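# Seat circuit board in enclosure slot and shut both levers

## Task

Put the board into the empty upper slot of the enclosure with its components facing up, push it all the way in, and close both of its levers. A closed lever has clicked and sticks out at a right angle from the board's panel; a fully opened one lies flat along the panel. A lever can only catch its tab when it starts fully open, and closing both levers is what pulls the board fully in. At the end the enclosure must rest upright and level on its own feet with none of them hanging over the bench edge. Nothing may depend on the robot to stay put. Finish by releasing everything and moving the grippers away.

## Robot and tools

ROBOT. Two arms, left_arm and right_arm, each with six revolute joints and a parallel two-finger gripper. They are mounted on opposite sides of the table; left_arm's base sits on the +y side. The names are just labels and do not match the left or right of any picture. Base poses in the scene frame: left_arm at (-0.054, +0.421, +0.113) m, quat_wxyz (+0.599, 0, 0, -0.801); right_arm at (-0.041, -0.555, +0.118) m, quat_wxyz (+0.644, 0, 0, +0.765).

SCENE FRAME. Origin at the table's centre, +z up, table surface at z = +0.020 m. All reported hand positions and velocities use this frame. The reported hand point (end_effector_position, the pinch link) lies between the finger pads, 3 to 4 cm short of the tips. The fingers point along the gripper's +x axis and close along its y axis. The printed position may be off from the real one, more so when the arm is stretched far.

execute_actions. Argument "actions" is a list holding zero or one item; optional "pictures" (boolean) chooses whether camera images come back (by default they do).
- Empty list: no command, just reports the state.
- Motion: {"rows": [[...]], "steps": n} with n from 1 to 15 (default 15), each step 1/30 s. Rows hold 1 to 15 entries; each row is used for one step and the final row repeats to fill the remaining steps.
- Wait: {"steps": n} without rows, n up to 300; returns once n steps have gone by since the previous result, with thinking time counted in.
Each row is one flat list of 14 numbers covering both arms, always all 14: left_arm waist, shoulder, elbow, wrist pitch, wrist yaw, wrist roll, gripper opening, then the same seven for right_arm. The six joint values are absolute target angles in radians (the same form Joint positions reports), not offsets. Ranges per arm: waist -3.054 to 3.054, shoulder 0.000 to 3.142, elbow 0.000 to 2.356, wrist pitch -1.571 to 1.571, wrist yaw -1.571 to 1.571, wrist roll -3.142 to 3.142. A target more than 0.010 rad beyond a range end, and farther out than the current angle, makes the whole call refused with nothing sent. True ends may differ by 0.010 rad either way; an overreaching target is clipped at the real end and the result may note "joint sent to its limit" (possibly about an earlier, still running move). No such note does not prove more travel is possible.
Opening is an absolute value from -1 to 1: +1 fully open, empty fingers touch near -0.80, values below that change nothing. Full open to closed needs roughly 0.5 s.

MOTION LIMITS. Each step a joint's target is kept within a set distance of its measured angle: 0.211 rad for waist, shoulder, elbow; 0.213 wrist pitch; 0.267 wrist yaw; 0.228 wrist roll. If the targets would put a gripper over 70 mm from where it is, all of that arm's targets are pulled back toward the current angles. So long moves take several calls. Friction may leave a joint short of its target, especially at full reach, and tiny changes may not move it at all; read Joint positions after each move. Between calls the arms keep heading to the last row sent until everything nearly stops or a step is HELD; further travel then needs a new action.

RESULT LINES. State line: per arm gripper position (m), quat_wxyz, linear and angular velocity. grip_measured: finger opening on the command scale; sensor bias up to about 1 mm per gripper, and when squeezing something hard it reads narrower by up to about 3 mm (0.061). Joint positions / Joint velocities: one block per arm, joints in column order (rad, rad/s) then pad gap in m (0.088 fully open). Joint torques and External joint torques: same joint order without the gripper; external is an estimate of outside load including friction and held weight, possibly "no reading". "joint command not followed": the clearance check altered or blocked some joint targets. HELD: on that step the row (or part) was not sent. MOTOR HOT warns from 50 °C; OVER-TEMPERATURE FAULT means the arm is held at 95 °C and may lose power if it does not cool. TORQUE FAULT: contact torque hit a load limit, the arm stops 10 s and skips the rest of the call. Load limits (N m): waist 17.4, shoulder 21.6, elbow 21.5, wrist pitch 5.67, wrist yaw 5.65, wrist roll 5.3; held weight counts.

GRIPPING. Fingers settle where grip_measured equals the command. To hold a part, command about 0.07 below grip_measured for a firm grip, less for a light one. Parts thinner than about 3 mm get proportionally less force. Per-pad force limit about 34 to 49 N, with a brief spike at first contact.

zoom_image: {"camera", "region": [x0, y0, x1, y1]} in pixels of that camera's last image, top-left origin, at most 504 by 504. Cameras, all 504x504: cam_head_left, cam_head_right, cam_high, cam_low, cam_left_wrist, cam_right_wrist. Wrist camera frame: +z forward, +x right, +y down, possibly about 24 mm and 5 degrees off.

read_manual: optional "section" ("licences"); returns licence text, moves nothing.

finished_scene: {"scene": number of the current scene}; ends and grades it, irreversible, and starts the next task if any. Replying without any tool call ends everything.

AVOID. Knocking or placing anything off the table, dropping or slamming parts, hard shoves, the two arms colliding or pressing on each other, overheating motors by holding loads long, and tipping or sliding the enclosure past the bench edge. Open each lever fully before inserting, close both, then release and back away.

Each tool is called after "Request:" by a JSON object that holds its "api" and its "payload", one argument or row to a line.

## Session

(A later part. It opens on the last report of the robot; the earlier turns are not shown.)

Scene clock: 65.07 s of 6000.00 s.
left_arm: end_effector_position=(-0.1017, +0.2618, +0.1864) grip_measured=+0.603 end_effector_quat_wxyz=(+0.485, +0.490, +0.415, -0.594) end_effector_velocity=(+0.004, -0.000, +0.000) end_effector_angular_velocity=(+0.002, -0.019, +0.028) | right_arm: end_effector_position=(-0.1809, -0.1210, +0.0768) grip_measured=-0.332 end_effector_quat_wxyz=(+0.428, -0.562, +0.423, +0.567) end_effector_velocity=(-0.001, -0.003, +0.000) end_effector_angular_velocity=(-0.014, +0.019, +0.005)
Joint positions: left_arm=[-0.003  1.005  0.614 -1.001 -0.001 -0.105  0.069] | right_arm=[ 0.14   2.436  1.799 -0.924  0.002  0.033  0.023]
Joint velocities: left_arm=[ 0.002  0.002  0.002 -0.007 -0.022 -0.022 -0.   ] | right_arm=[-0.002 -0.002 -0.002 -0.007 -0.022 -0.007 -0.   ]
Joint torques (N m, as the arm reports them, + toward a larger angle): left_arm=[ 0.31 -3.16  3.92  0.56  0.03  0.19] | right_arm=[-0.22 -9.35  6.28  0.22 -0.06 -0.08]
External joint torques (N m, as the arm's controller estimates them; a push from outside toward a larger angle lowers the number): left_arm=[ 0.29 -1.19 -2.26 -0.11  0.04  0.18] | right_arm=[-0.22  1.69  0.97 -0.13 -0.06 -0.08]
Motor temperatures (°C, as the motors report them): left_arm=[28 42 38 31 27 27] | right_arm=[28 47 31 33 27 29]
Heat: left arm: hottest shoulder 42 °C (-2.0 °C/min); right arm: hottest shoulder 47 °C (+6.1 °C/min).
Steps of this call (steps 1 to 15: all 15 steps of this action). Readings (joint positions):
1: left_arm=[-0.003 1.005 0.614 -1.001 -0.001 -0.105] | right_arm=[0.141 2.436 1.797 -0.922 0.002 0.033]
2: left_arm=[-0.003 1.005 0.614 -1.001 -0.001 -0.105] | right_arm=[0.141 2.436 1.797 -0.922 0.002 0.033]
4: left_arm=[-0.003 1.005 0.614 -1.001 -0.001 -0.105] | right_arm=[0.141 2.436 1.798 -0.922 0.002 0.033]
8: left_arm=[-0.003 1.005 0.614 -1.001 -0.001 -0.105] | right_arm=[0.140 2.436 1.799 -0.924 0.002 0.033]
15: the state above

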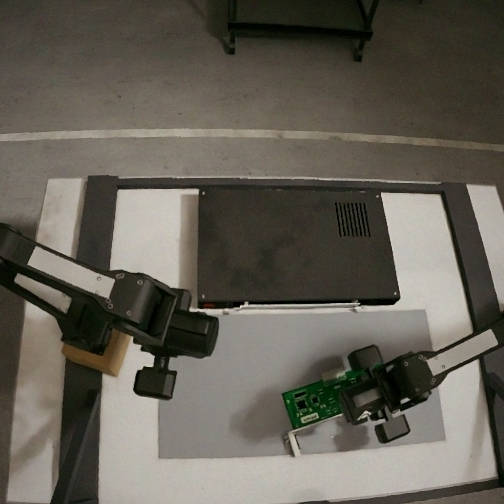

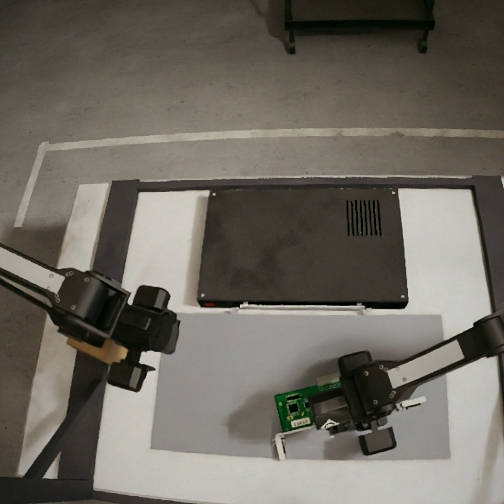

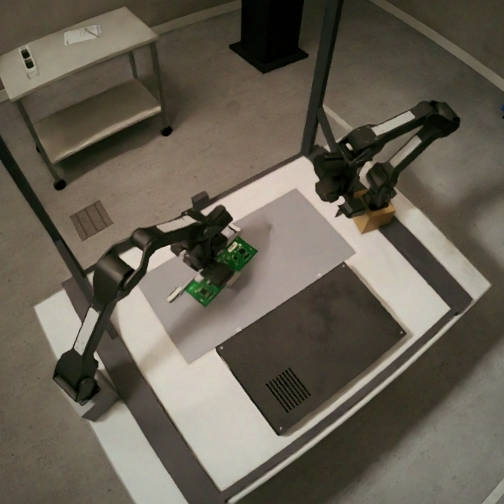

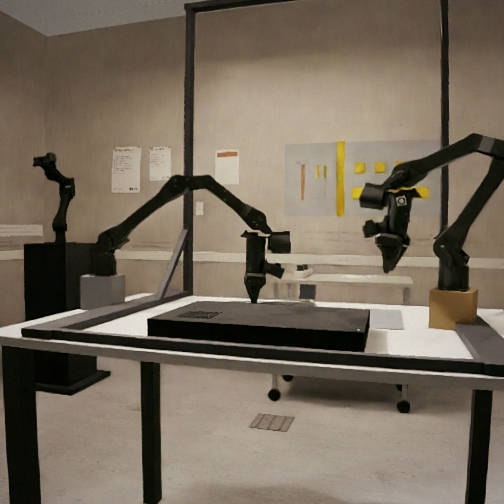

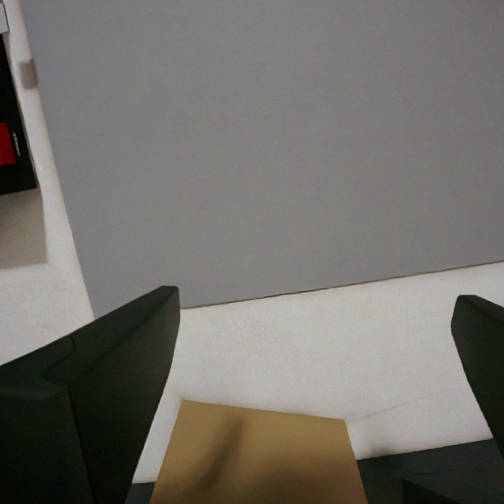

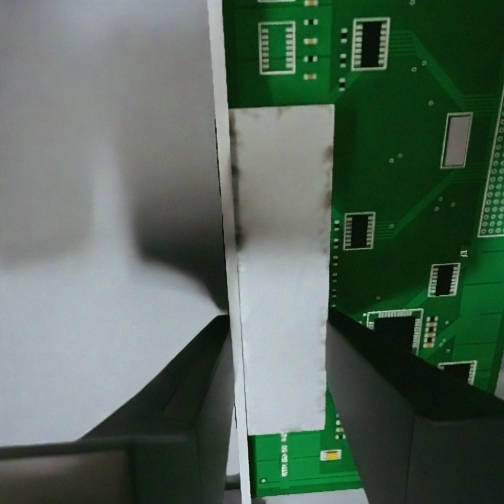

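Request:
{"api": "execute_actions", "payload": {
  "actions": [
    {"rows":[[0,1.0,0.6,-1.0,0,-0.1,0.6,0.138,2.38,1.81,-0.97,0,0.03,-0.42]],"steps":12}
  ],
  "pictures": false
}}

Request:
{"api": "execute_actions", "payload": {
  "actions": [
    {"rows":[[0,1.0,0.6,-1.0,0,-0.1,0.6,0.11,2.41,1.85,-0.99,0,0.04,-0.42],[0,1.0,0.6,-1.0,0,-0.1,0.6,0.08,2.43,1.88,-1.0,0,0.05,-0.42],[0,1.0,0.6,-1.0,0,-0.1,0.6,0.05,2.45,1.91,-1.01,0,0.06,-0.42],[0,1.0,0.6,-1.0,0,-0.1,0.6,0.02,2.47,1.945,-1.03,0,0.07,-0.42],[0,1.0,0.6,-1.0,0,-0.1,0.6,-0.01,2.49,1.98,-1.04,0,0.085,-0.42],[0,1.0,0.6,-1.0,0,-0.1,0.6,-0.04,2.51,2.01,-1.05,0,0.1,-0.42],[0,1.0,0.6,-1.0,0,-0.1,0.6,-0.073,2.53,2.045,-1.07,0,0.11,-0.42]],"steps":15}
  ]
}}

Scene clock: 85.13 s of 6000.00 s.
left_arm: end_effector_position=(-0.1017, +0.2618, +0.1864) grip_measured=+0.603 end_effector_quat_wxyz=(+0.485, +0.490, +0.415, -0.594) end_effector_velocity=(+0.001, +0.002, -0.001) end_effector_angular_velocity=(+0.005, -0.008, +0.006) | right_arm: end_effector_position=(-0.1794, -0.1256, +0.0908) grip_measured=-0.332 end_effector_quat_wxyz=(+0.426, -0.565, +0.425, +0.564) end_effector_velocity=(+0.002, +0.000, +0.002) end_effector_angular_velocity=(-0.000, -0.008, +0.005)
Joint positions: left_arm=[-0.003  1.005  0.614 -1.001 -0.001 -0.105  0.069] | right_arm=[ 0.14   2.404  1.8   -0.967  0.002  0.033  0.023]
Joint velocities: left_arm=[-0.002 -0.002 -0.002 -0.007 -0.007 -0.007 -0.   ] | right_arm=[-0.002 -0.002  0.002 -0.007  0.007 -0.007 -0.   ]
Joint torques (N m, as the arm reports them, + toward a larger angle): left_arm=[ 0.3  -3.17  3.91  0.56  0.02  0.19] | right_arm=[ -0.23 -12.96   6.17   0.13  -0.06  -0.09]
External joint torques (N m, as the arm's controller estimates them; a push from outside toward a larger angle lowers the number): left_arm=[ 0.3  -1.2  -2.22 -0.09  0.04  0.18] | right_arm=[-0.21 -2.06  0.83 -0.22 -0.05 -0.09]
Motor temperatures (°C, as the motors report them): left_arm=[28 41 38 31 27 27] | right_arm=[28 48 32 32 27 29]
Heat: left arm: hottest shoulder 41 °C (-5.1 °C/min); right arm: hottest shoulder 48 °C (+7.1 °C/min).
Steps of this call (steps 1 to 15: the robot went on to your last target; steps 16 to 90: nothing new was sent; then 16.67 s passed at rest; steps 91 to 102: all 12 steps of this action). Readings (joint positions):
91: left_arm=[-0.003 1.005 0.614 -1.001 -0.001 -0.105] | right_arm=[0.140 2.433 1.800 -0.928 0.002 0.033]
92: left_arm=[-0.003 1.005 0.614 -1.001 -0.001 -0.105] | right_arm=[0.140 2.431 1.800 -0.940 0.002 0.033]
94: left_arm=[-0.003 1.005 0.614 -1.001 -0.001 -0.105] | right_arm=[0.140 2.422 1.800 -0.957 0.002 0.033]
98: left_arm=[-0.003 1.005 0.614 -1.001 -0.001 -0.105] | right_arm=[0.140 2.407 1.800 -0.965 0.002 0.033]
102: the state above

Scene clock: 85.63 s of 6000.00 s.
left_arm: end_effector_position=(-0.1017, +0.2618, +0.1864) grip_measured=+0.603 end_effector_quat_wxyz=(+0.485, +0.490, +0.415, -0.594) end_effector_velocity=(+0.000, +0.002, -0.001) end_effector_angular_velocity=(+0.005, -0.008, +0.001) | right_arm: end_effector_position=(-0.0763, -0.0758, +0.0932) grip_measured=-0.332 end_effector_quat_wxyz=(+0.510, -0.492, +0.503, +0.494) end_effector_velocity=(-0.060, -0.015, -0.022) end_effector_angular_velocity=(-0.076, +0.002, +0.117)
Joint positions: left_arm=[-0.003  1.005  0.614 -1.001 -0.001 -0.105  0.069] | right_arm=[-0.097  2.519  2.023 -1.066  0.005  0.103  0.023]
Joint velocities: left_arm=[-0.007 -0.002 -0.002 -0.007 -0.007 -0.007 -0.   ] | right_arm=[ 0.125  0.056  0.017 -0.037 -0.007  0.007 -0.   ]
Joint torques (N m, as the arm reports them, + toward a larger angle): left_arm=[ 0.3  -3.16  3.91  0.56  0.02  0.19] | right_arm=[  1.34 -10.81   7.38   0.17  -0.21   0.18]
External joint torques (N m, as the arm's controller estimates them; a push from outside toward a larger angle lowers the number): left_arm=[ 0.32 -1.18 -2.22 -0.09  0.03  0.18] | right_arm=[ 0.16  1.01  1.74 -0.17 -0.13  0.18]
Motor temperatures (°C, as the motors report them): left_arm=[28 41 38 31 27 27] | right_arm=[28 48 32 32 27 29]
Heat: left arm: hottest shoulder 41 °C (-5.0 °C/min); right arm: hottest shoulder 48 °C (+7.0 °C/min).
Steps of this call (steps 1 to 15: all 15 steps of this action). Readings (joint positions):
1: left_arm=[-0.003 1.005 0.614 -1.001 -0.001 -0.105] | right_arm=[0.139 2.404 1.805 -0.973 0.000 0.033]
2: left_arm=[-0.003 1.005 0.614 -1.001 -0.001 -0.105] | right_arm=[0.134 2.408 1.816 -0.985 -0.002 0.033]
4: left_arm=[-0.003 1.005 0.614 -1.001 -0.001 -0.105] | right_arm=[0.109 2.426 1.857 -1.001 -0.005 0.043]
8: left_arm=[-0.003 1.005 0.614 -1.001 -0.001 -0.105] | right_arm=[-0.002 2.485 1.981 -1.038 -0.004 0.084]
15: the state above

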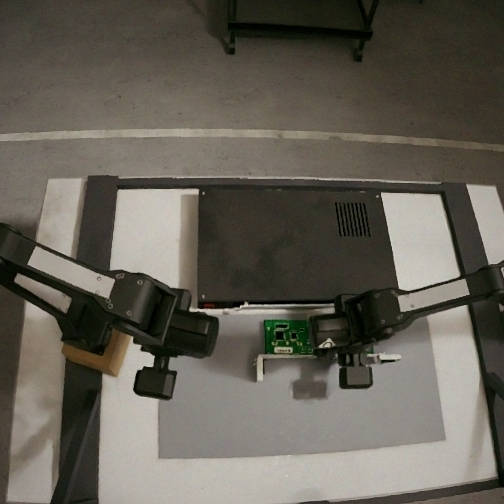

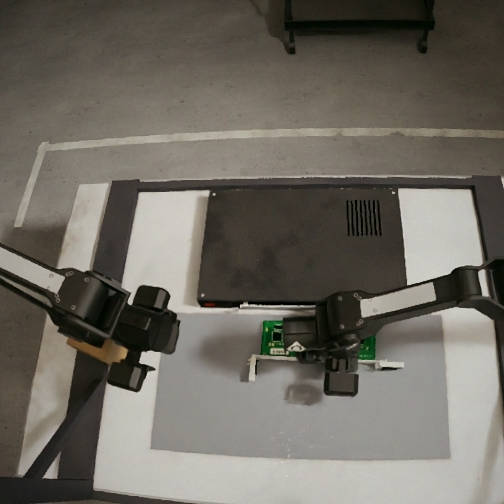

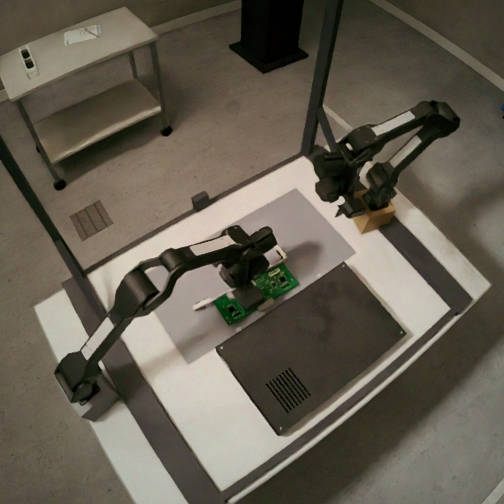

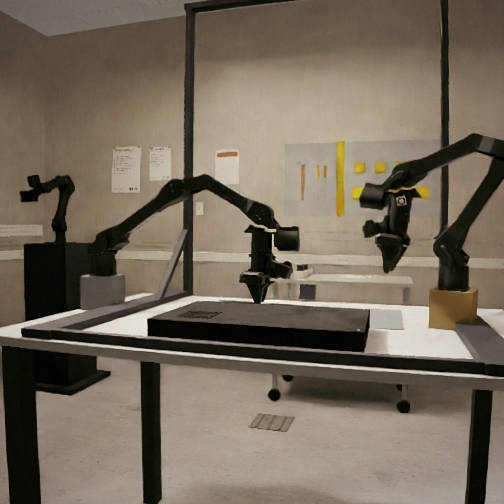

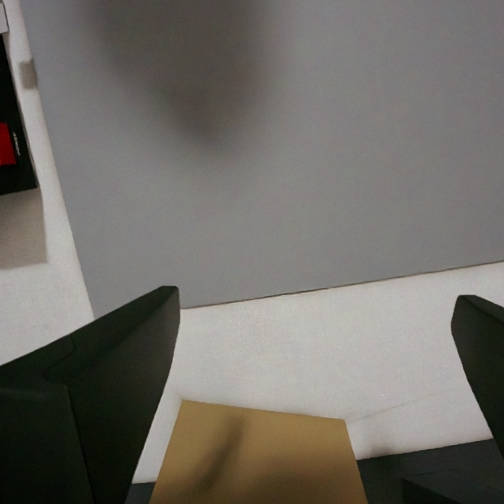

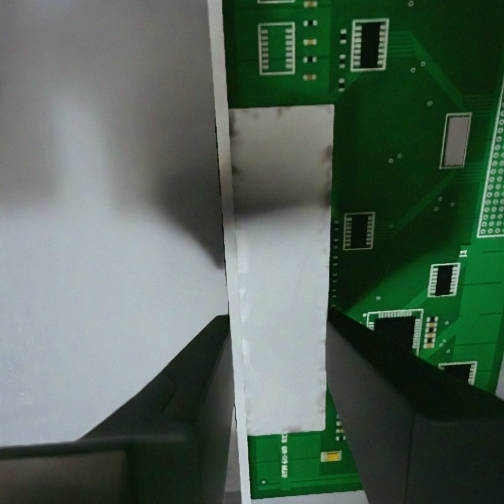

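Request:
{"api": "execute_actions", "payload": {
  "actions": [
    {"rows":[[0,1.0,0.6,-1.0,0,-0.1,0.6,-0.073,2.55,2.045,-1.055,0,0.11,-0.42],[0,1.0,0.6,-1.0,0,-0.1,0.6,-0.073,2.55,2.045,-1.055,0,0.11,-0.42],[0,1.0,0.6,-1.0,0,-0.1,0.6,-0.073,2.56,2.045,-1.045,0,0.11,-0.42],[0,1.0,0.6,-1.0,0,-0.1,0.6,-0.073,2.56,2.045,-1.045,0,0.11,-0.42],[0,1.0,0.6,-1.0,0,-0.1,0.6,-0.073,2.578,2.045,-1.035,0,0.11,-0.42]],"steps":15}
  ],
  "pictures": false
}}

Scene clock: 94.57 s of 6000.00 s.
left_arm: end_effector_position=(-0.1017, +0.2618, +0.1864) grip_measured=+0.603 end_effector_quat_wxyz=(+0.485, +0.490, +0.415, -0.594) end_effector_velocity=(-0.003, -0.002, +0.001) end_effector_angular_velocity=(-0.009, +0.014, +0.013) | right_arm: end_effector_position=(-0.0901, -0.0717, +0.0782) grip_measured=-0.332 end_effector_quat_wxyz=(+0.503, -0.496, +0.497, +0.503) end_effector_velocity=(+0.000, -0.001, +0.002) end_effector_angular_velocity=(-0.003, +0.007, +0.020)
Joint positions: left_arm=[-0.003  1.005  0.614 -1.001 -0.001 -0.105  0.069] | right_arm=[-0.071  2.559  2.038 -1.036  0.     0.103  0.023]
Joint velocities: left_arm=[-0.007 -0.002  0.002  0.007  0.007 -0.022 -0.   ] | right_arm=[-0.002 -0.002  0.002 -0.007 -0.007 -0.022  0.   ]
Joint torques (N m, as the arm reports them, + toward a larger angle): left_arm=[ 0.31 -3.17  3.91  0.56  0.03  0.19] | right_arm=[-0.27 -9.79  6.2   0.39  0.    0.2 ]
External joint torques (N m, as the arm's controller estimates them; a push from outside toward a larger angle lowers the number): left_arm=[ 0.32 -1.16 -2.31 -0.12  0.04  0.18] | right_arm=[-0.25  1.97  0.7   0.03  0.    0.2 ]
Motor temperatures (°C, as the motors report them): left_arm=[28 41 38 31 27 27] | right_arm=[28 50 32 32 27 29]
Heat: left arm: hottest shoulder 41 °C (-4.0 °C/min); right arm: hottest shoulder 50 °C (+9.1 °C/min). Fold the right arm in close to its base before you think long.
MOTOR HOT: a motor of the right arm reached 50 °C. Now the hottest motor of the right arm, joint 2 (shoulder), reports 50 °C. The temperature limit of the motors' drives, at which the controller stops that arm, is 95 °C. To cool a motor, set the load down, stop pushing, or move to a pose that needs little force.
Steps of this call (steps 1 to 30: the robot went on to your last target; steps 31 to 90: nothing new was sent; then 5.43 s passed at rest; steps 91 to 105: all 15 steps of this action). Readings (joint positions):
91: left_arm=[-0.003 1.005 0.614 -1.001 -0.001 -0.105] | right_arm=[-0.070 2.524 2.028 -1.068 0.000 0.103]
92: left_arm=[-0.003 1.005 0.614 -1.001 -0.001 -0.105] | right_arm=[-0.070 2.526 2.030 -1.066 0.000 0.103]
94: left_arm=[-0.003 1.005 0.614 -1.001 -0.001 -0.105] | right_arm=[-0.070 2.535 2.031 -1.056 0.000 0.103]
98: left_arm=[-0.003 1.005 0.614 -1.001 -0.001 -0.105] | right_arm=[-0.070 2.557 2.033 -1.044 0.000 0.103]
105: the state above

Request:
{"api": "execute_actions", "payload": {
  "actions": [
    {"rows":[[0.208,1.0,0.6,-1.0,0,-0.08,0.2,-0.073,2.56,2.045,-1.035,0,0.11,0.1]],"steps":10}
  ],
  "pictures": false
}}

Request:
{"api": "execute_actions", "payload": {
  "actions": [
    {"rows":[[0.208,1.0,0.6,-1.0,0,-0.08,0.2,-0.073,2.45,2.045,-1.12,0,0.11,0.1],[0.208,1.0,0.6,-1.0,0,-0.08,0.2,-0.073,2.45,2.045,-1.12,0,0.11,0.1],[0.208,1.0,0.6,-1.0,0,-0.08,0.2,-0.073,2.4,2.045,-1.12,0,0.11,0.1],[0.208,1.0,0.6,-1.0,0,-0.08,0.2,-0.073,2.4,2.045,-1.12,0,0.11,0.1],[0.208,1.0,0.6,-1.0,0,-0.08,0.2,-0.073,2.3,1.95,-1.12,0,0.11,0.1],[0.208,1.0,0.6,-1.0,0,-0.08,0.2,-0.073,2.0,1.6,-1.0,0,0.11,0.1]],"steps":15}
  ],
  "pictures": false
}}

Request:
{"api": "execute_actions", "payload": {
  "actions": [
    {"rows":[[0.208,1.0,0.6,-1.0,0,-0.08,0.2,0.09,1.4,0.7,-0.3,0,0.11,0.85]],"steps":15}
  ],
  "pictures": false
}}

Request:
{"api": "execute_actions", "payload": {
  "actions": [
    {"rows":[[0.208,1.8,1.55,-1.12,0,-0.08,0.2,0.09,1.4,0.42,0.6,0.8,-2.81,0.85]],"steps":15}
  ],
  "pictures": false
}}

Request:
{"api": "execute_actions", "payload": {
  "actions": [
    {"steps":45}
  ],
  "pictures": false
}}

Request:
{"api": "execute_actions", "payload": {
  "actions": [
    {"rows":[[0.208,2.38,1.94,-1.125,0,-0.08,0.2,0.09,1.9,0.42,1.407,0.8,-2.81,0.85]],"steps":15}
  ],
  "pictures": false
}}

Request:
{"api": "execute_actions", "payload": {
  "actions": [
    {"rows":[[0.208,2.38,1.94,-1.125,0,-0.08,0.2,0.09,2.279,0.42,1.407,0.8,-2.81,0.85]],"steps":15}
  ]
}}

Scene clock: 113.83 s of 6000.00 s.
left_arm: end_effector_position=(-0.0682, +0.2552, +0.1865) grip_measured=+0.215 end_effector_quat_wxyz=(+0.539, +0.450, +0.456, -0.546) end_effector_velocity=(+0.007, -0.000, -0.001) end_effector_angular_velocity=(-0.002, +0.003, +0.028) | right_arm: end_effector_position=(-0.0901, -0.0717, +0.0782) grip_measured=+0.081 end_effector_quat_wxyz=(+0.503, -0.496, +0.497, +0.503) end_effector_velocity=(+0.003, -0.003, -0.001) end_effector_angular_velocity=(-0.013, +0.006, +0.000)
Joint positions: left_arm=[ 0.2    1.005  0.614 -1.    -0.003 -0.086  0.05 ] | right_arm=[-0.071  2.559  2.038 -1.036  0.     0.103  0.043]
Joint velocities: left_arm=[ 0.051 -0.002 -0.007  0.007  0.007  0.022 -0.007] | right_arm=[-0.007 -0.002 -0.007 -0.007 -0.007 -0.007  0.009]
Joint torques (N m, as the arm reports them, + toward a larger angle): left_arm=[ 0.29 -3.14  3.93  0.46  0.09  0.2 ] | right_arm=[ -0.23 -11.45   6.1    0.4   -0.01   0.19]
External joint torques (N m, as the arm's controller estimates them; a push from outside toward a larger angle lowers the number): left_arm=[ 0.29 -1.17 -2.22 -0.22  0.09  0.19] | right_arm=[-0.14  0.31  0.63  0.05 -0.01  0.18]
Motor temperatures (°C, as the motors report them): left_arm=[28 40 38 31 27 27] | right_arm=[28 50 32 31 27 29]
Heat: left arm: hottest shoulder 40 °C (-3.0 °C/min); right arm: hottest shoulder 50 °C (+5.0 °C/min). Fold the right arm in close to its base before you think long.
MOTOR HOT: still on. Now the hottest motor of the right arm, joint 2 (shoulder), reports 50 °C; a drive's own limit is 95 °C.
Steps of this call (steps 1 to 15: the robot went on to your last target; steps 16 to 90: nothing new was sent; then 15.93 s passed at rest; steps 91 to 100: all 10 steps of this action). Readings (joint positions):
91: left_arm=[0.033 1.005 0.614 -1.001 0.011 -0.097] | right_arm=[-0.071 2.559 2.038 -1.036 0.000 0.103]
92: left_arm=[0.089 1.005 0.614 -1.001 0.004 -0.095] | right_arm=[-0.071 2.559 2.038 -1.036 0.000 0.103]
94: left_arm=[0.158 1.005 0.614 -1.000 -0.003 -0.091] | right_arm=[-0.071 2.559 2.038 -1.036 0.000 0.103]
98: left_arm=[0.195 1.005 0.614 -1.000 -0.003 -0.087] | right_arm=[-0.071 2.559 2.038 -1.036 0.000 0.103]
100: the state above

Scene clock: 114.33 s of 6000.00 s.
left_arm: end_effector_position=(-0.0674, +0.2552, +0.1865) grip_measured=+0.203 end_effector_quat_wxyz=(+0.540, +0.449, +0.457, -0.545) end_effector_velocity=(+0.000, +0.002, -0.001) end_effector_angular_velocity=(+0.007, -0.004, +0.016) | right_arm: end_effector_position=(-0.0840, -0.1318, +0.2118) grip_measured=+0.097 end_effector_quat_wxyz=(+0.541, -0.445, +0.455, +0.550) end_effector_velocity=(+0.006, -0.039, +0.056) end_effector_angular_velocity=(+0.135, +0.002, +0.018)
Joint positions: left_arm=[ 0.205  1.005  0.614 -1.    -0.003 -0.085  0.049] | right_arm=[-0.071  2.016  1.642 -1.005  0.     0.103  0.044]
Joint velocities: left_arm=[-0.007 -0.002 -0.002 -0.007 -0.007 -0.022 -0.   ] | right_arm=[-0.002 -0.295 -0.227  0.066  0.007 -0.022 -0.   ]
Joint torques (N m, as the arm reports them, + toward a larger angle): left_arm=[ 0.3  -3.17  3.92  0.46  0.1   0.21] | right_arm=[-0.24 -8.25  3.61  0.74  0.    0.19]
External joint torques (N m, as the arm's controller estimates them; a push from outside toward a larger angle lowers the number): left_arm=[ 0.3  -1.16 -2.27 -0.21  0.12  0.2 ] | right_arm=[-0.23 -0.97 -1.19  0.15 -0.01  0.19]
Motor temperatures (°C, as the motors report them): left_arm=[28 40 38 31 27 27] | right_arm=[28 50 32 31 27 29]
Heat: left arm: hottest shoulder 40 °C (-3.0 °C/min); right arm: hottest shoulder 50 °C (+5.1 °C/min). Fold the right arm in close to its base before you think long.
MOTOR HOT: still on. Now the hottest motor of the right arm, joint 2 (shoulder), reports 50 °C; a drive's own limit is 95 °C.
Steps of this call (steps 1 to 15: all 15 steps of this action). Readings (joint positions):
1: left_arm=[0.202 1.005 0.614 -1.000 -0.003 -0.086] | right_arm=[-0.071 2.550 2.038 -1.048 0.000 0.103]
2: left_arm=[0.202 1.005 0.614 -1.000 -0.003 -0.086] | right_arm=[-0.071 2.541 2.038 -1.078 0.000 0.103]
4: left_arm=[0.204 1.005 0.614 -1.000 -0.003 -0.085] | right_arm=[-0.071 2.503 2.037 -1.099 0.000 0.103]
8: left_arm=[0.204 1.005 0.614 -1.000 -0.003 -0.085] | right_arm=[-0.071 2.293 1.866 -1.039 0.000 0.103]
15: the state above

Scene clock: 114.83 s of 6000.00 s.
left_arm: end_effector_position=(-0.0674, +0.2552, +0.1865) grip_measured=+0.203 end_effector_quat_wxyz=(+0.540, +0.449, +0.457, -0.545) end_effector_velocity=(+0.003, +0.004, +0.000) end_effector_angular_velocity=(+0.015, -0.022, +0.009) | right_arm: end_effector_position=(-0.1338, -0.2112, +0.2388) grip_measured=+0.843 end_effector_quat_wxyz=(+0.568, -0.304, +0.294, +0.706) end_effector_velocity=(+0.084, -0.305, -0.517) end_effector_angular_velocity=(-1.217, -0.319, -0.024)
Joint positions: left_arm=[ 0.205  1.005  0.614 -1.    -0.003 -0.085  0.049] | right_arm=[ 0.091  1.398  0.852 -0.322 -0.002  0.105  0.08 ]
Joint velocities: left_arm=[-0.002 -0.002  0.002 -0.022 -0.022 -0.007 -0.   ] | right_arm=[-0.002  0.002 -1.409  0.154  0.007  0.022  0.002]
Joint torques (N m, as the arm reports them, + toward a larger angle): left_arm=[ 0.3  -3.17  3.92  0.47  0.1   0.21] | right_arm=[-0.14 -4.89  4.62  1.36  0.09  0.14]
External joint torques (N m, as the arm's controller estimates them; a push from outside toward a larger angle lowers the number): left_arm=[ 0.3  -1.17 -2.27 -0.2   0.12  0.2 ] | right_arm=[-0.14  0.14 -1.56  0.1   0.09  0.14]
Motor temperatures (°C, as the motors report them): left_arm=[28 40 38 31 27 27] | right_arm=[28 50 32 31 27 29]
Heat: left arm: hottest shoulder 40 °C (-3.0 °C/min); right arm: hottest shoulder 50 °C (+5.0 °C/min). Fold the right arm in close to its base before you think long.
MOTOR HOT: still on. Now the hottest motor of the right arm, joint 2 (shoulder), reports 50 °C; a drive's own limit is 95 °C.
Steps of this call (steps 1 to 15: all 15 steps of this action). Readings (joint positions):
1: left_arm=[0.205 1.005 0.614 -1.000 -0.003 -0.085] | right_arm=[-0.062 1.982 1.603 -0.949 0.007 0.104]
2: left_arm=[0.205 1.005 0.614 -1.000 -0.003 -0.085] | right_arm=[-0.040 1.943 1.544 -0.892 0.009 0.105]
4: left_arm=[0.205 1.005 0.614 -1.000 -0.003 -0.085] | right_arm=[0.030 1.845 1.424 -0.778 0.002 0.105]
8: left_arm=[0.205 1.005 0.614 -1.000 -0.003 -0.085] | right_arm=[0.101 1.615 1.195 -0.531 -0.005 0.105]
15: the state above

Scene clock: 115.33 s of 6000.00 s.
left_arm: end_effector_position=(-0.0823, +0.0733, +0.2362) grip_measured=+0.203 end_effector_quat_wxyz=(+0.529, +0.465, +0.471, -0.532) end_effector_velocity=(-0.025, -0.303, +0.159) end_effector_angular_velocity=(-0.675, +0.051, +0.020) | right_arm: end_effector_position=(-0.0223, -0.2163, +0.2386) grip_measured=+0.847 end_effector_quat_wxyz=(+0.685, -0.536, -0.145, +0.471) end_effector_velocity=(+0.009, +0.051, +0.157) end_effector_angular_velocity=(-0.084, -1.381, +0.405)
Joint positions: left_arm=[ 0.205  1.764  1.433 -1.114 -0.002 -0.085  0.049] | right_arm=[ 0.09   1.404  0.436  0.522  0.78  -0.832  0.081]
Joint velocities: left_arm=[-0.002  0.549  1.219  0.007 -0.007 -0.022 -0.   ] | right_arm=[-0.002 -0.032  0.002  0.872  0.198 -1.912 -0.   ]
Joint torques (N m, as the arm reports them, + toward a larger angle): left_arm=[ 0.3  -9.62  6.72 -0.19  0.1   0.2 ] | right_arm=[-0.08 -4.84  4.01  1.47  0.36 -0.14]
External joint torques (N m, as the arm's controller estimates them; a push from outside toward a larger angle lowers the number): left_arm=[ 0.31 -0.34  0.62 -0.3   0.12  0.2 ] | right_arm=[-0.07 -0.93 -0.89  0.05  0.15 -0.19]
Motor temperatures (°C, as the motors report them): left_arm=[28 40 38 31 27 27] | right_arm=[28 50 32 31 27 29]
Heat: left arm: hottest shoulder 40 °C (-3.0 °C/min); right arm: hottest shoulder 50 °C (+5.1 °C/min). Fold the right arm in close to its base before you think long.
MOTOR HOT: still on. Now the hottest motor of the right arm, joint 2 (shoulder), reports 50 °C; a drive's own limit is 95 °C.
Steps of this call (steps 1 to 15: all 15 steps of this action). Readings (joint positions):
1: left_arm=[0.205 1.037 0.644 -1.039 -0.002 -0.085] | right_arm=[0.094 1.399 0.793 -0.274 0.057 0.055]
2: left_arm=[0.205 1.092 0.694 -1.076 -0.002 -0.085] | right_arm=[0.095 1.401 0.731 -0.212 0.137 -0.009]
4: left_arm=[0.205 1.214 0.808 -1.084 -0.002 -0.085] | right_arm=[0.093 1.402 0.614 -0.090 0.291 -0.136]
8: left_arm=[0.205 1.442 1.047 -1.110 -0.002 -0.085] | right_arm=[0.092 1.405 0.455 0.134 0.592 -0.391]
15: the state above

Scene clock: 116.83 s of 6000.00 s.
left_arm: end_effector_position=(-0.0843, +0.0494, +0.2592) grip_measured=+0.203 end_effector_quat_wxyz=(+0.546, +0.441, +0.451, -0.552) end_effector_velocity=(-0.002, +0.000, -0.001) end_effector_angular_velocity=(-0.002, +0.012, +0.018) | right_arm: end_effector_position=(-0.0210, -0.2137, +0.2498) grip_measured=+0.848 end_effector_quat_wxyz=(+0.034, +0.872, +0.471, -0.128) end_effector_velocity=(-0.001, -0.001, -0.002) end_effector_angular_velocity=(-0.019, -0.017, +0.015)
Joint positions: left_arm=[ 0.205  1.786  1.539 -1.118 -0.002 -0.085  0.049] | right_arm=[ 0.09   1.403  0.431  0.597  0.798 -2.803  0.081]
Joint velocities: left_arm=[-0.002 -0.002 -0.007  0.007  0.007 -0.022 -0.   ] | right_arm=[ 0.002 -0.002 -0.002 -0.007 -0.007 -0.022 -0.   ]
Joint torques (N m, as the arm reports them, + toward a larger angle): left_arm=[ 0.3  -7.2   6.51  0.34  0.1   0.2 ] | right_arm=[-0.05 -4.93  4.34  1.68  0.31 -0.18]
External joint torques (N m, as the arm's controller estimates them; a push from outside toward a larger angle lowers the number): left_arm=[ 0.37  0.73  0.23 -0.38  0.11  0.2 ] | right_arm=[-0.06 -0.65 -1.19  0.17  0.13 -0.17]
Motor temperatures (°C, as the motors report them): left_arm=[28 40 38 30 27 27] | right_arm=[28 50 32 32 27 29]
Heat: left arm: hottest shoulder 40 °C (-3.0 °C/min); right arm: hottest shoulder 50 °C (+5.0 °C/min). Fold the right arm in close to its base before you think long.
MOTOR HOT: still on. Now the hottest motor of the right arm, joint 2 (shoulder), reports 50 °C; a drive's own limit is 95 °C.
Steps of this call (steps 1 to 45: the robot went on to your last target). Readings (joint positions):
1: left_arm=[0.205 1.775 1.466 -1.114 -0.002 -0.085] | right_arm=[0.090 1.403 0.436 0.544 0.786 -0.896]
2: left_arm=[0.205 1.778 1.491 -1.114 -0.002 -0.085] | right_arm=[0.090 1.403 0.436 0.559 0.789 -0.960]
4: left_arm=[0.205 1.778 1.523 -1.115 -0.002 -0.085] | right_arm=[0.090 1.403 0.434 0.578 0.793 -1.087]
8: left_arm=[0.205 1.781 1.538 -1.118 -0.002 -0.085] | right_arm=[0.090 1.403 0.432 0.592 0.796 -1.338]
45: the state above

Scene clock: 117.33 s of 6000.00 s.
left_arm: end_effector_position=(-0.0909, -0.0317, +0.1271) grip_measured=+0.203 end_effector_quat_wxyz=(+0.499, +0.503, +0.503, -0.496) end_effector_velocity=(-0.001, +0.014, -0.074) end_effector_angular_velocity=(+0.162, -0.021, +0.015) | right_arm: end_effector_position=(-0.0296, -0.1800, +0.2198) grip_measured=+0.848 end_effector_quat_wxyz=(-0.101, +0.864, +0.484, -0.094) end_effector_velocity=(-0.001, +0.004, +0.036) end_effector_angular_velocity=(+0.253, +0.063, +0.005)
Joint positions: left_arm=[ 0.205  2.377  1.921 -1.126 -0.002 -0.085  0.049] | right_arm=[ 0.089  1.882  0.421  1.368  0.8   -2.805  0.081]
Joint velocities: left_arm=[-0.007  0.168 -0.002  0.007 -0.007 -0.022 -0.   ] | right_arm=[-0.002  0.056 -0.007  0.33  -0.007 -0.007  0.   ]
Joint torques (N m, as the arm reports them, + toward a larger angle): left_arm=[  0.27 -13.81   6.75   0.06   0.09   0.19] | right_arm=[-0.02 -4.74  3.3   1.72  0.04 -0.12]
External joint torques (N m, as the arm's controller estimates them; a push from outside toward a larger angle lowers the number): left_arm=[ 0.44  0.91 -0.97 -0.4   0.09  0.19] | right_arm=[-0.02  0.59  0.18  0.23 -0.01 -0.12]
Motor temperatures (°C, as the motors report them): left_arm=[28 41 38 30 27 27] | right_arm=[28 49 32 32 27 29]
Heat: left arm: hottest shoulder 41 °C (-2.0 °C/min); right arm: hottest shoulder 49 °C (+4.0 °C/min). Fold the right arm in close to its base before you think long.
MOTOR HOT: still on. Now the hottest motor of the right arm, joint 2 (shoulder), reports 49 °C; a drive's own limit is 95 °C.
Steps of this call (steps 1 to 15: all 15 steps of this action). Readings (joint positions):
1: left_arm=[0.205 1.822 1.581 -1.150 -0.002 -0.085] | right_arm=[0.090 1.434 0.429 0.654 0.803 -2.805]
2: left_arm=[0.205 1.866 1.640 -1.138 -0.002 -0.085] | right_arm=[0.089 1.484 0.432 0.722 0.804 -2.805]
4: left_arm=[0.205 1.975 1.771 -1.113 -0.002 -0.085] | right_arm=[0.089 1.599 0.433 0.836 0.801 -2.805]
8: left_arm=[0.205 2.171 1.906 -1.117 -0.002 -0.085] | right_arm=[0.089 1.815 0.429 1.070 0.800 -2.805]
15: the state above

Scene clock: 117.83 s of 6000.00 s.
left_arm: end_effector_position=(-0.0913, -0.0356, +0.1299) grip_measured=+0.203 end_effector_quat_wxyz=(+0.502, +0.499, +0.499, -0.500) end_effector_velocity=(+0.002, +0.002, +0.000) end_effector_angular_velocity=(+0.005, -0.022, +0.020) | right_arm: end_effector_position=(-0.0238, -0.2024, +0.0982) grip_measured=+0.848 end_effector_quat_wxyz=(+0.067, +0.872, +0.466, -0.135) end_effector_velocity=(+0.002, -0.003, -0.010) end_effector_angular_velocity=(-0.031, -0.010, +0.001)
Joint positions: left_arm=[ 0.205  2.378  1.935 -1.125 -0.002 -0.085  0.049] | right_arm=[ 0.089  2.265  0.419  1.404  0.799 -2.805  0.081]
Joint velocities: left_arm=[-0.002 -0.002 -0.002 -0.007 -0.022 -0.022 -0.   ] | right_arm=[-0.007  0.037  0.002  0.007 -0.007 -0.007  0.   ]
Joint torques (N m, as the arm reports them, + toward a larger angle): left_arm=[  0.29 -12.09   5.43  -0.01   0.09   0.19] | right_arm=[-0.03 -5.33  1.59  1.64  0.29 -0.14]
External joint torques (N m, as the arm's controller estimates them; a push from outside toward a larger angle lowers the number): left_arm=[ 0.27 -0.67 -0.35 -0.35  0.1   0.19] | right_arm=[-0.01  0.96  0.13  0.12  0.07 -0.13]
Motor temperatures (°C, as the motors report them): left_arm=[28 41 38 30 27 27] | right_arm=[28 49 32 32 27 29]
Heat: left arm: hottest shoulder 41 °C (-2.0 °C/min); right arm: hottest shoulder 49 °C (+3.0 °C/min). Fold the right arm in close to its base before you think long.
MOTOR HOT: still on. Now the hottest motor of the right arm, joint 2 (shoulder), reports 49 °C; a drive's own limit is 95 °C.
Steps of this call (steps 1 to 15: all 15 steps of this action). Readings (joint positions):
1: left_arm=[0.205 2.379 1.921 -1.126 -0.002 -0.085] | right_arm=[0.089 1.912 0.422 1.394 0.802 -2.805]
2: left_arm=[0.205 2.379 1.922 -1.126 -0.002 -0.085] | right_arm=[0.089 1.956 0.430 1.404 0.801 -2.805]
4: left_arm=[0.205 2.378 1.931 -1.125 -0.002 -0.085] | right_arm=[0.089 2.073 0.433 1.400 0.799 -2.805]
8: left_arm=[0.205 2.378 1.935 -1.125 -0.002 -0.085] | right_arm=[0.089 2.241 0.420 1.396 0.799 -2.805]
15: the state above

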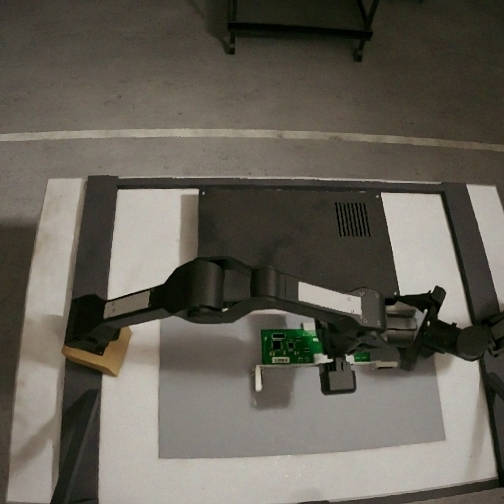

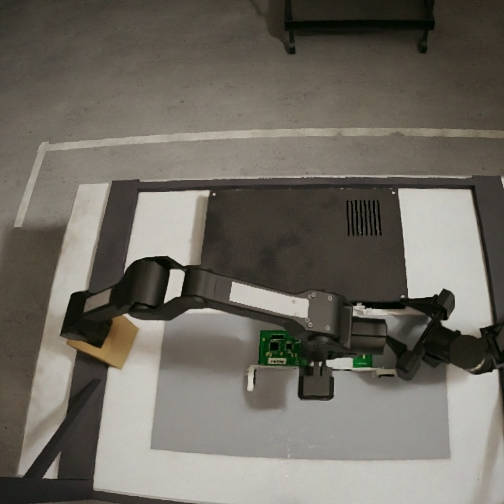

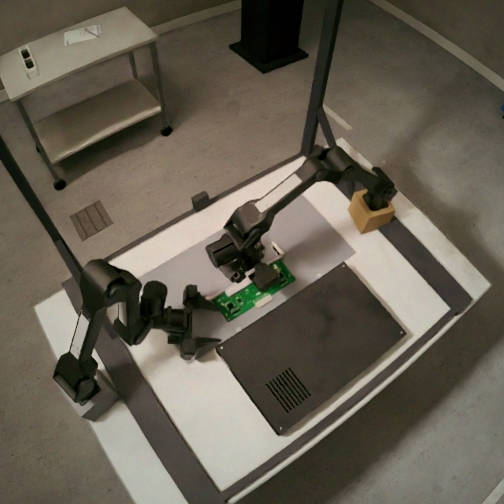

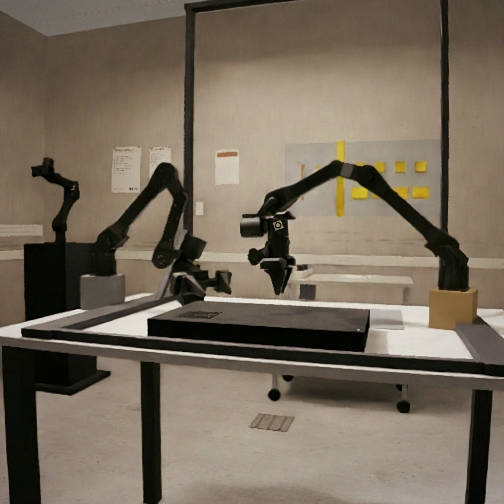

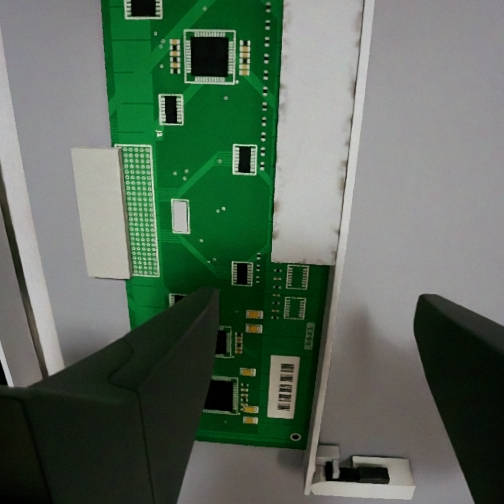

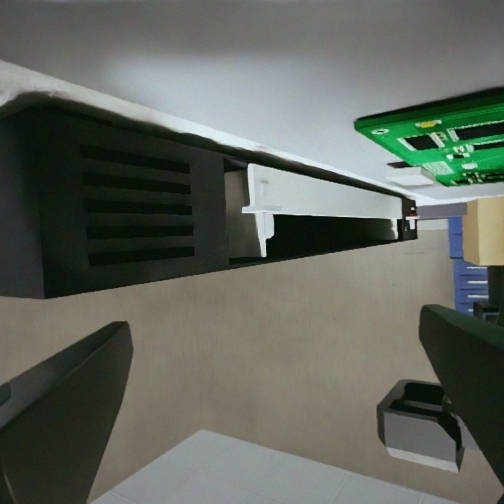

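Request:
{"api": "execute_actions", "payload": {
  "actions": [
    {"rows":[[0.208,2.41,1.94,-1.08,0,-0.08,0.2,0.09,2.279,0.42,1.407,0.8,-2.81,0.85],[0.208,2.41,1.94,-1.08,0,-0.08,0.2,0.09,2.279,0.42,1.407,0.8,-2.81,0.85],[0.208,2.45,1.92,-1.03,0,-0.08,0.2,0.09,2.279,0.42,1.407,0.8,-2.81,0.85],[0.208,2.45,1.92,-1.03,0,-0.08,0.2,0.09,2.279,0.42,1.407,0.8,-2.81,0.85],[0.208,2.492,1.9,-0.99,0,-0.08,0.2,0.09,2.279,0.42,1.407,0.8,-2.81,0.85]],"steps":15}
  ]
}}

Scene clock: 131.57 s of 6000.00 s.
left_arm: end_effector_position=(-0.0920, -0.0450, +0.0768) grip_measured=+0.203 end_effector_quat_wxyz=(+0.502, +0.499, +0.499, -0.500) end_effector_velocity=(+0.001, -0.014, +0.001) end_effector_angular_velocity=(-0.066, -0.002, +0.010) | right_arm: end_effector_position=(-0.0237, -0.2027, +0.0973) grip_measured=+0.848 end_effector_quat_wxyz=(+0.068, +0.872, +0.466, -0.136) end_effector_velocity=(-0.003, +0.001, -0.002) end_effector_angular_velocity=(-0.006, +0.013, +0.020)
Joint positions: left_arm=[ 0.205  2.483  1.907 -0.991 -0.003 -0.085  0.049] | right_arm=[ 0.089  2.268  0.419  1.404  0.799 -2.805  0.081]
Joint velocities: left_arm=[ 0.002 -0.002 -0.002  0.066 -0.007 -0.007 -0.   ] | right_arm=[ 0.002 -0.002 -0.002 -0.007 -0.022  0.007 -0.   ]
Joint torques (N m, as the arm reports them, + toward a larger angle): left_arm=[  0.27 -11.81   4.03  -0.03   0.09   0.19] | right_arm=[-0.02 -5.31  1.61  1.66  0.29 -0.14]
External joint torques (N m, as the arm's controller estimates them; a push from outside toward a larger angle lowers the number): left_arm=[ 0.19 -0.09 -1.52 -0.29  0.11  0.19] | right_arm=[-0.06  0.9   0.22  0.16  0.08 -0.14]
Motor temperatures (°C, as the motors report them): left_arm=[28 48 39 30 27 27] | right_arm=[28 46 31 34 27 29]
Heat: left arm: hottest shoulder 48 °C (+6.1 °C/min); right arm: hottest shoulder 46 °C (-1.0 °C/min).
MOTOR HOT: cleared. Now the hottest motor of the right arm, joint 2 (shoulder), reports 46 °C.
Steps of this call (steps 1 to 15: the robot went on to your last target; steps 16 to 90: nothing new was sent; then 10.23 s passed at rest; steps 91 to 105: all 15 steps of this action). Readings (joint positions):
91: left_arm=[0.205 2.378 1.935 -1.118 -0.002 -0.085] | right_arm=[0.089 2.268 0.419 1.404 0.799 -2.805]
92: left_arm=[0.205 2.380 1.935 -1.105 -0.002 -0.085] | right_arm=[0.089 2.268 0.419 1.404 0.799 -2.805]
94: left_arm=[0.205 2.393 1.935 -1.066 -0.002 -0.085] | right_arm=[0.089 2.268 0.419 1.404 0.799 -2.805]
98: left_arm=[0.205 2.448 1.924 -1.009 -0.002 -0.085] | right_arm=[0.089 2.268 0.419 1.404 0.799 -2.805]
105: the state above

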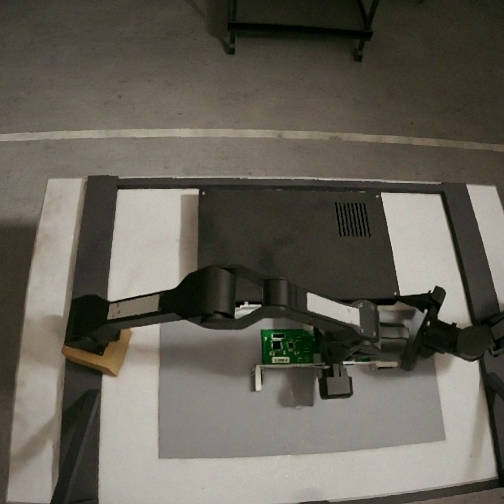

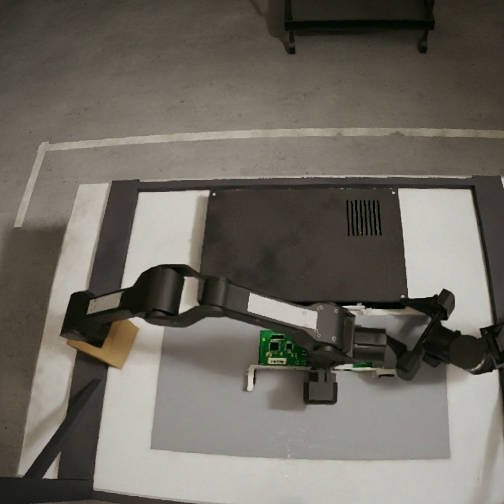

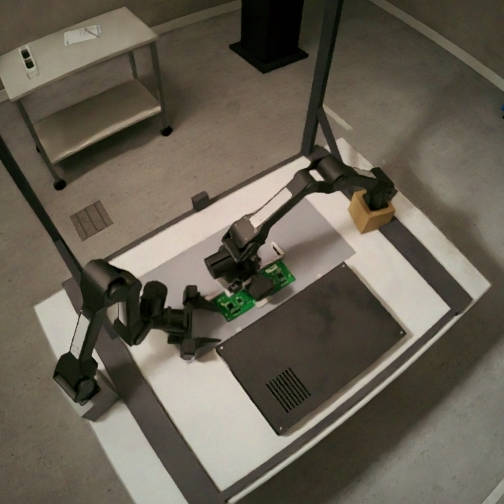

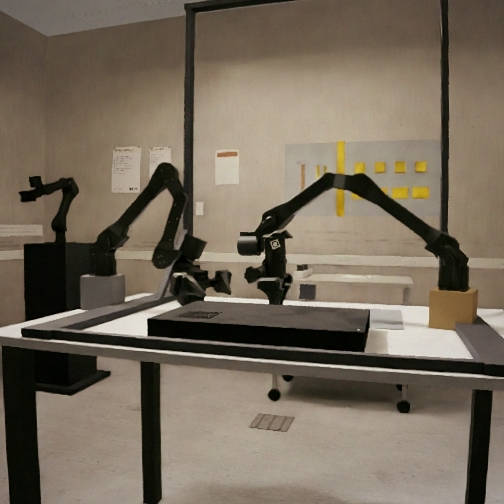

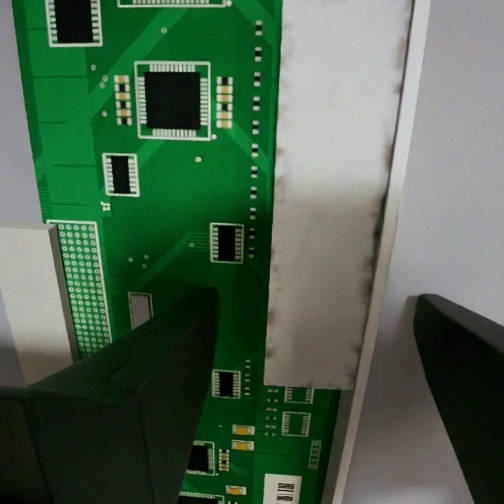

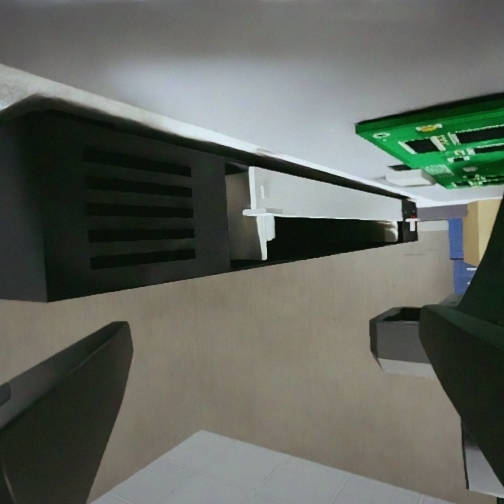

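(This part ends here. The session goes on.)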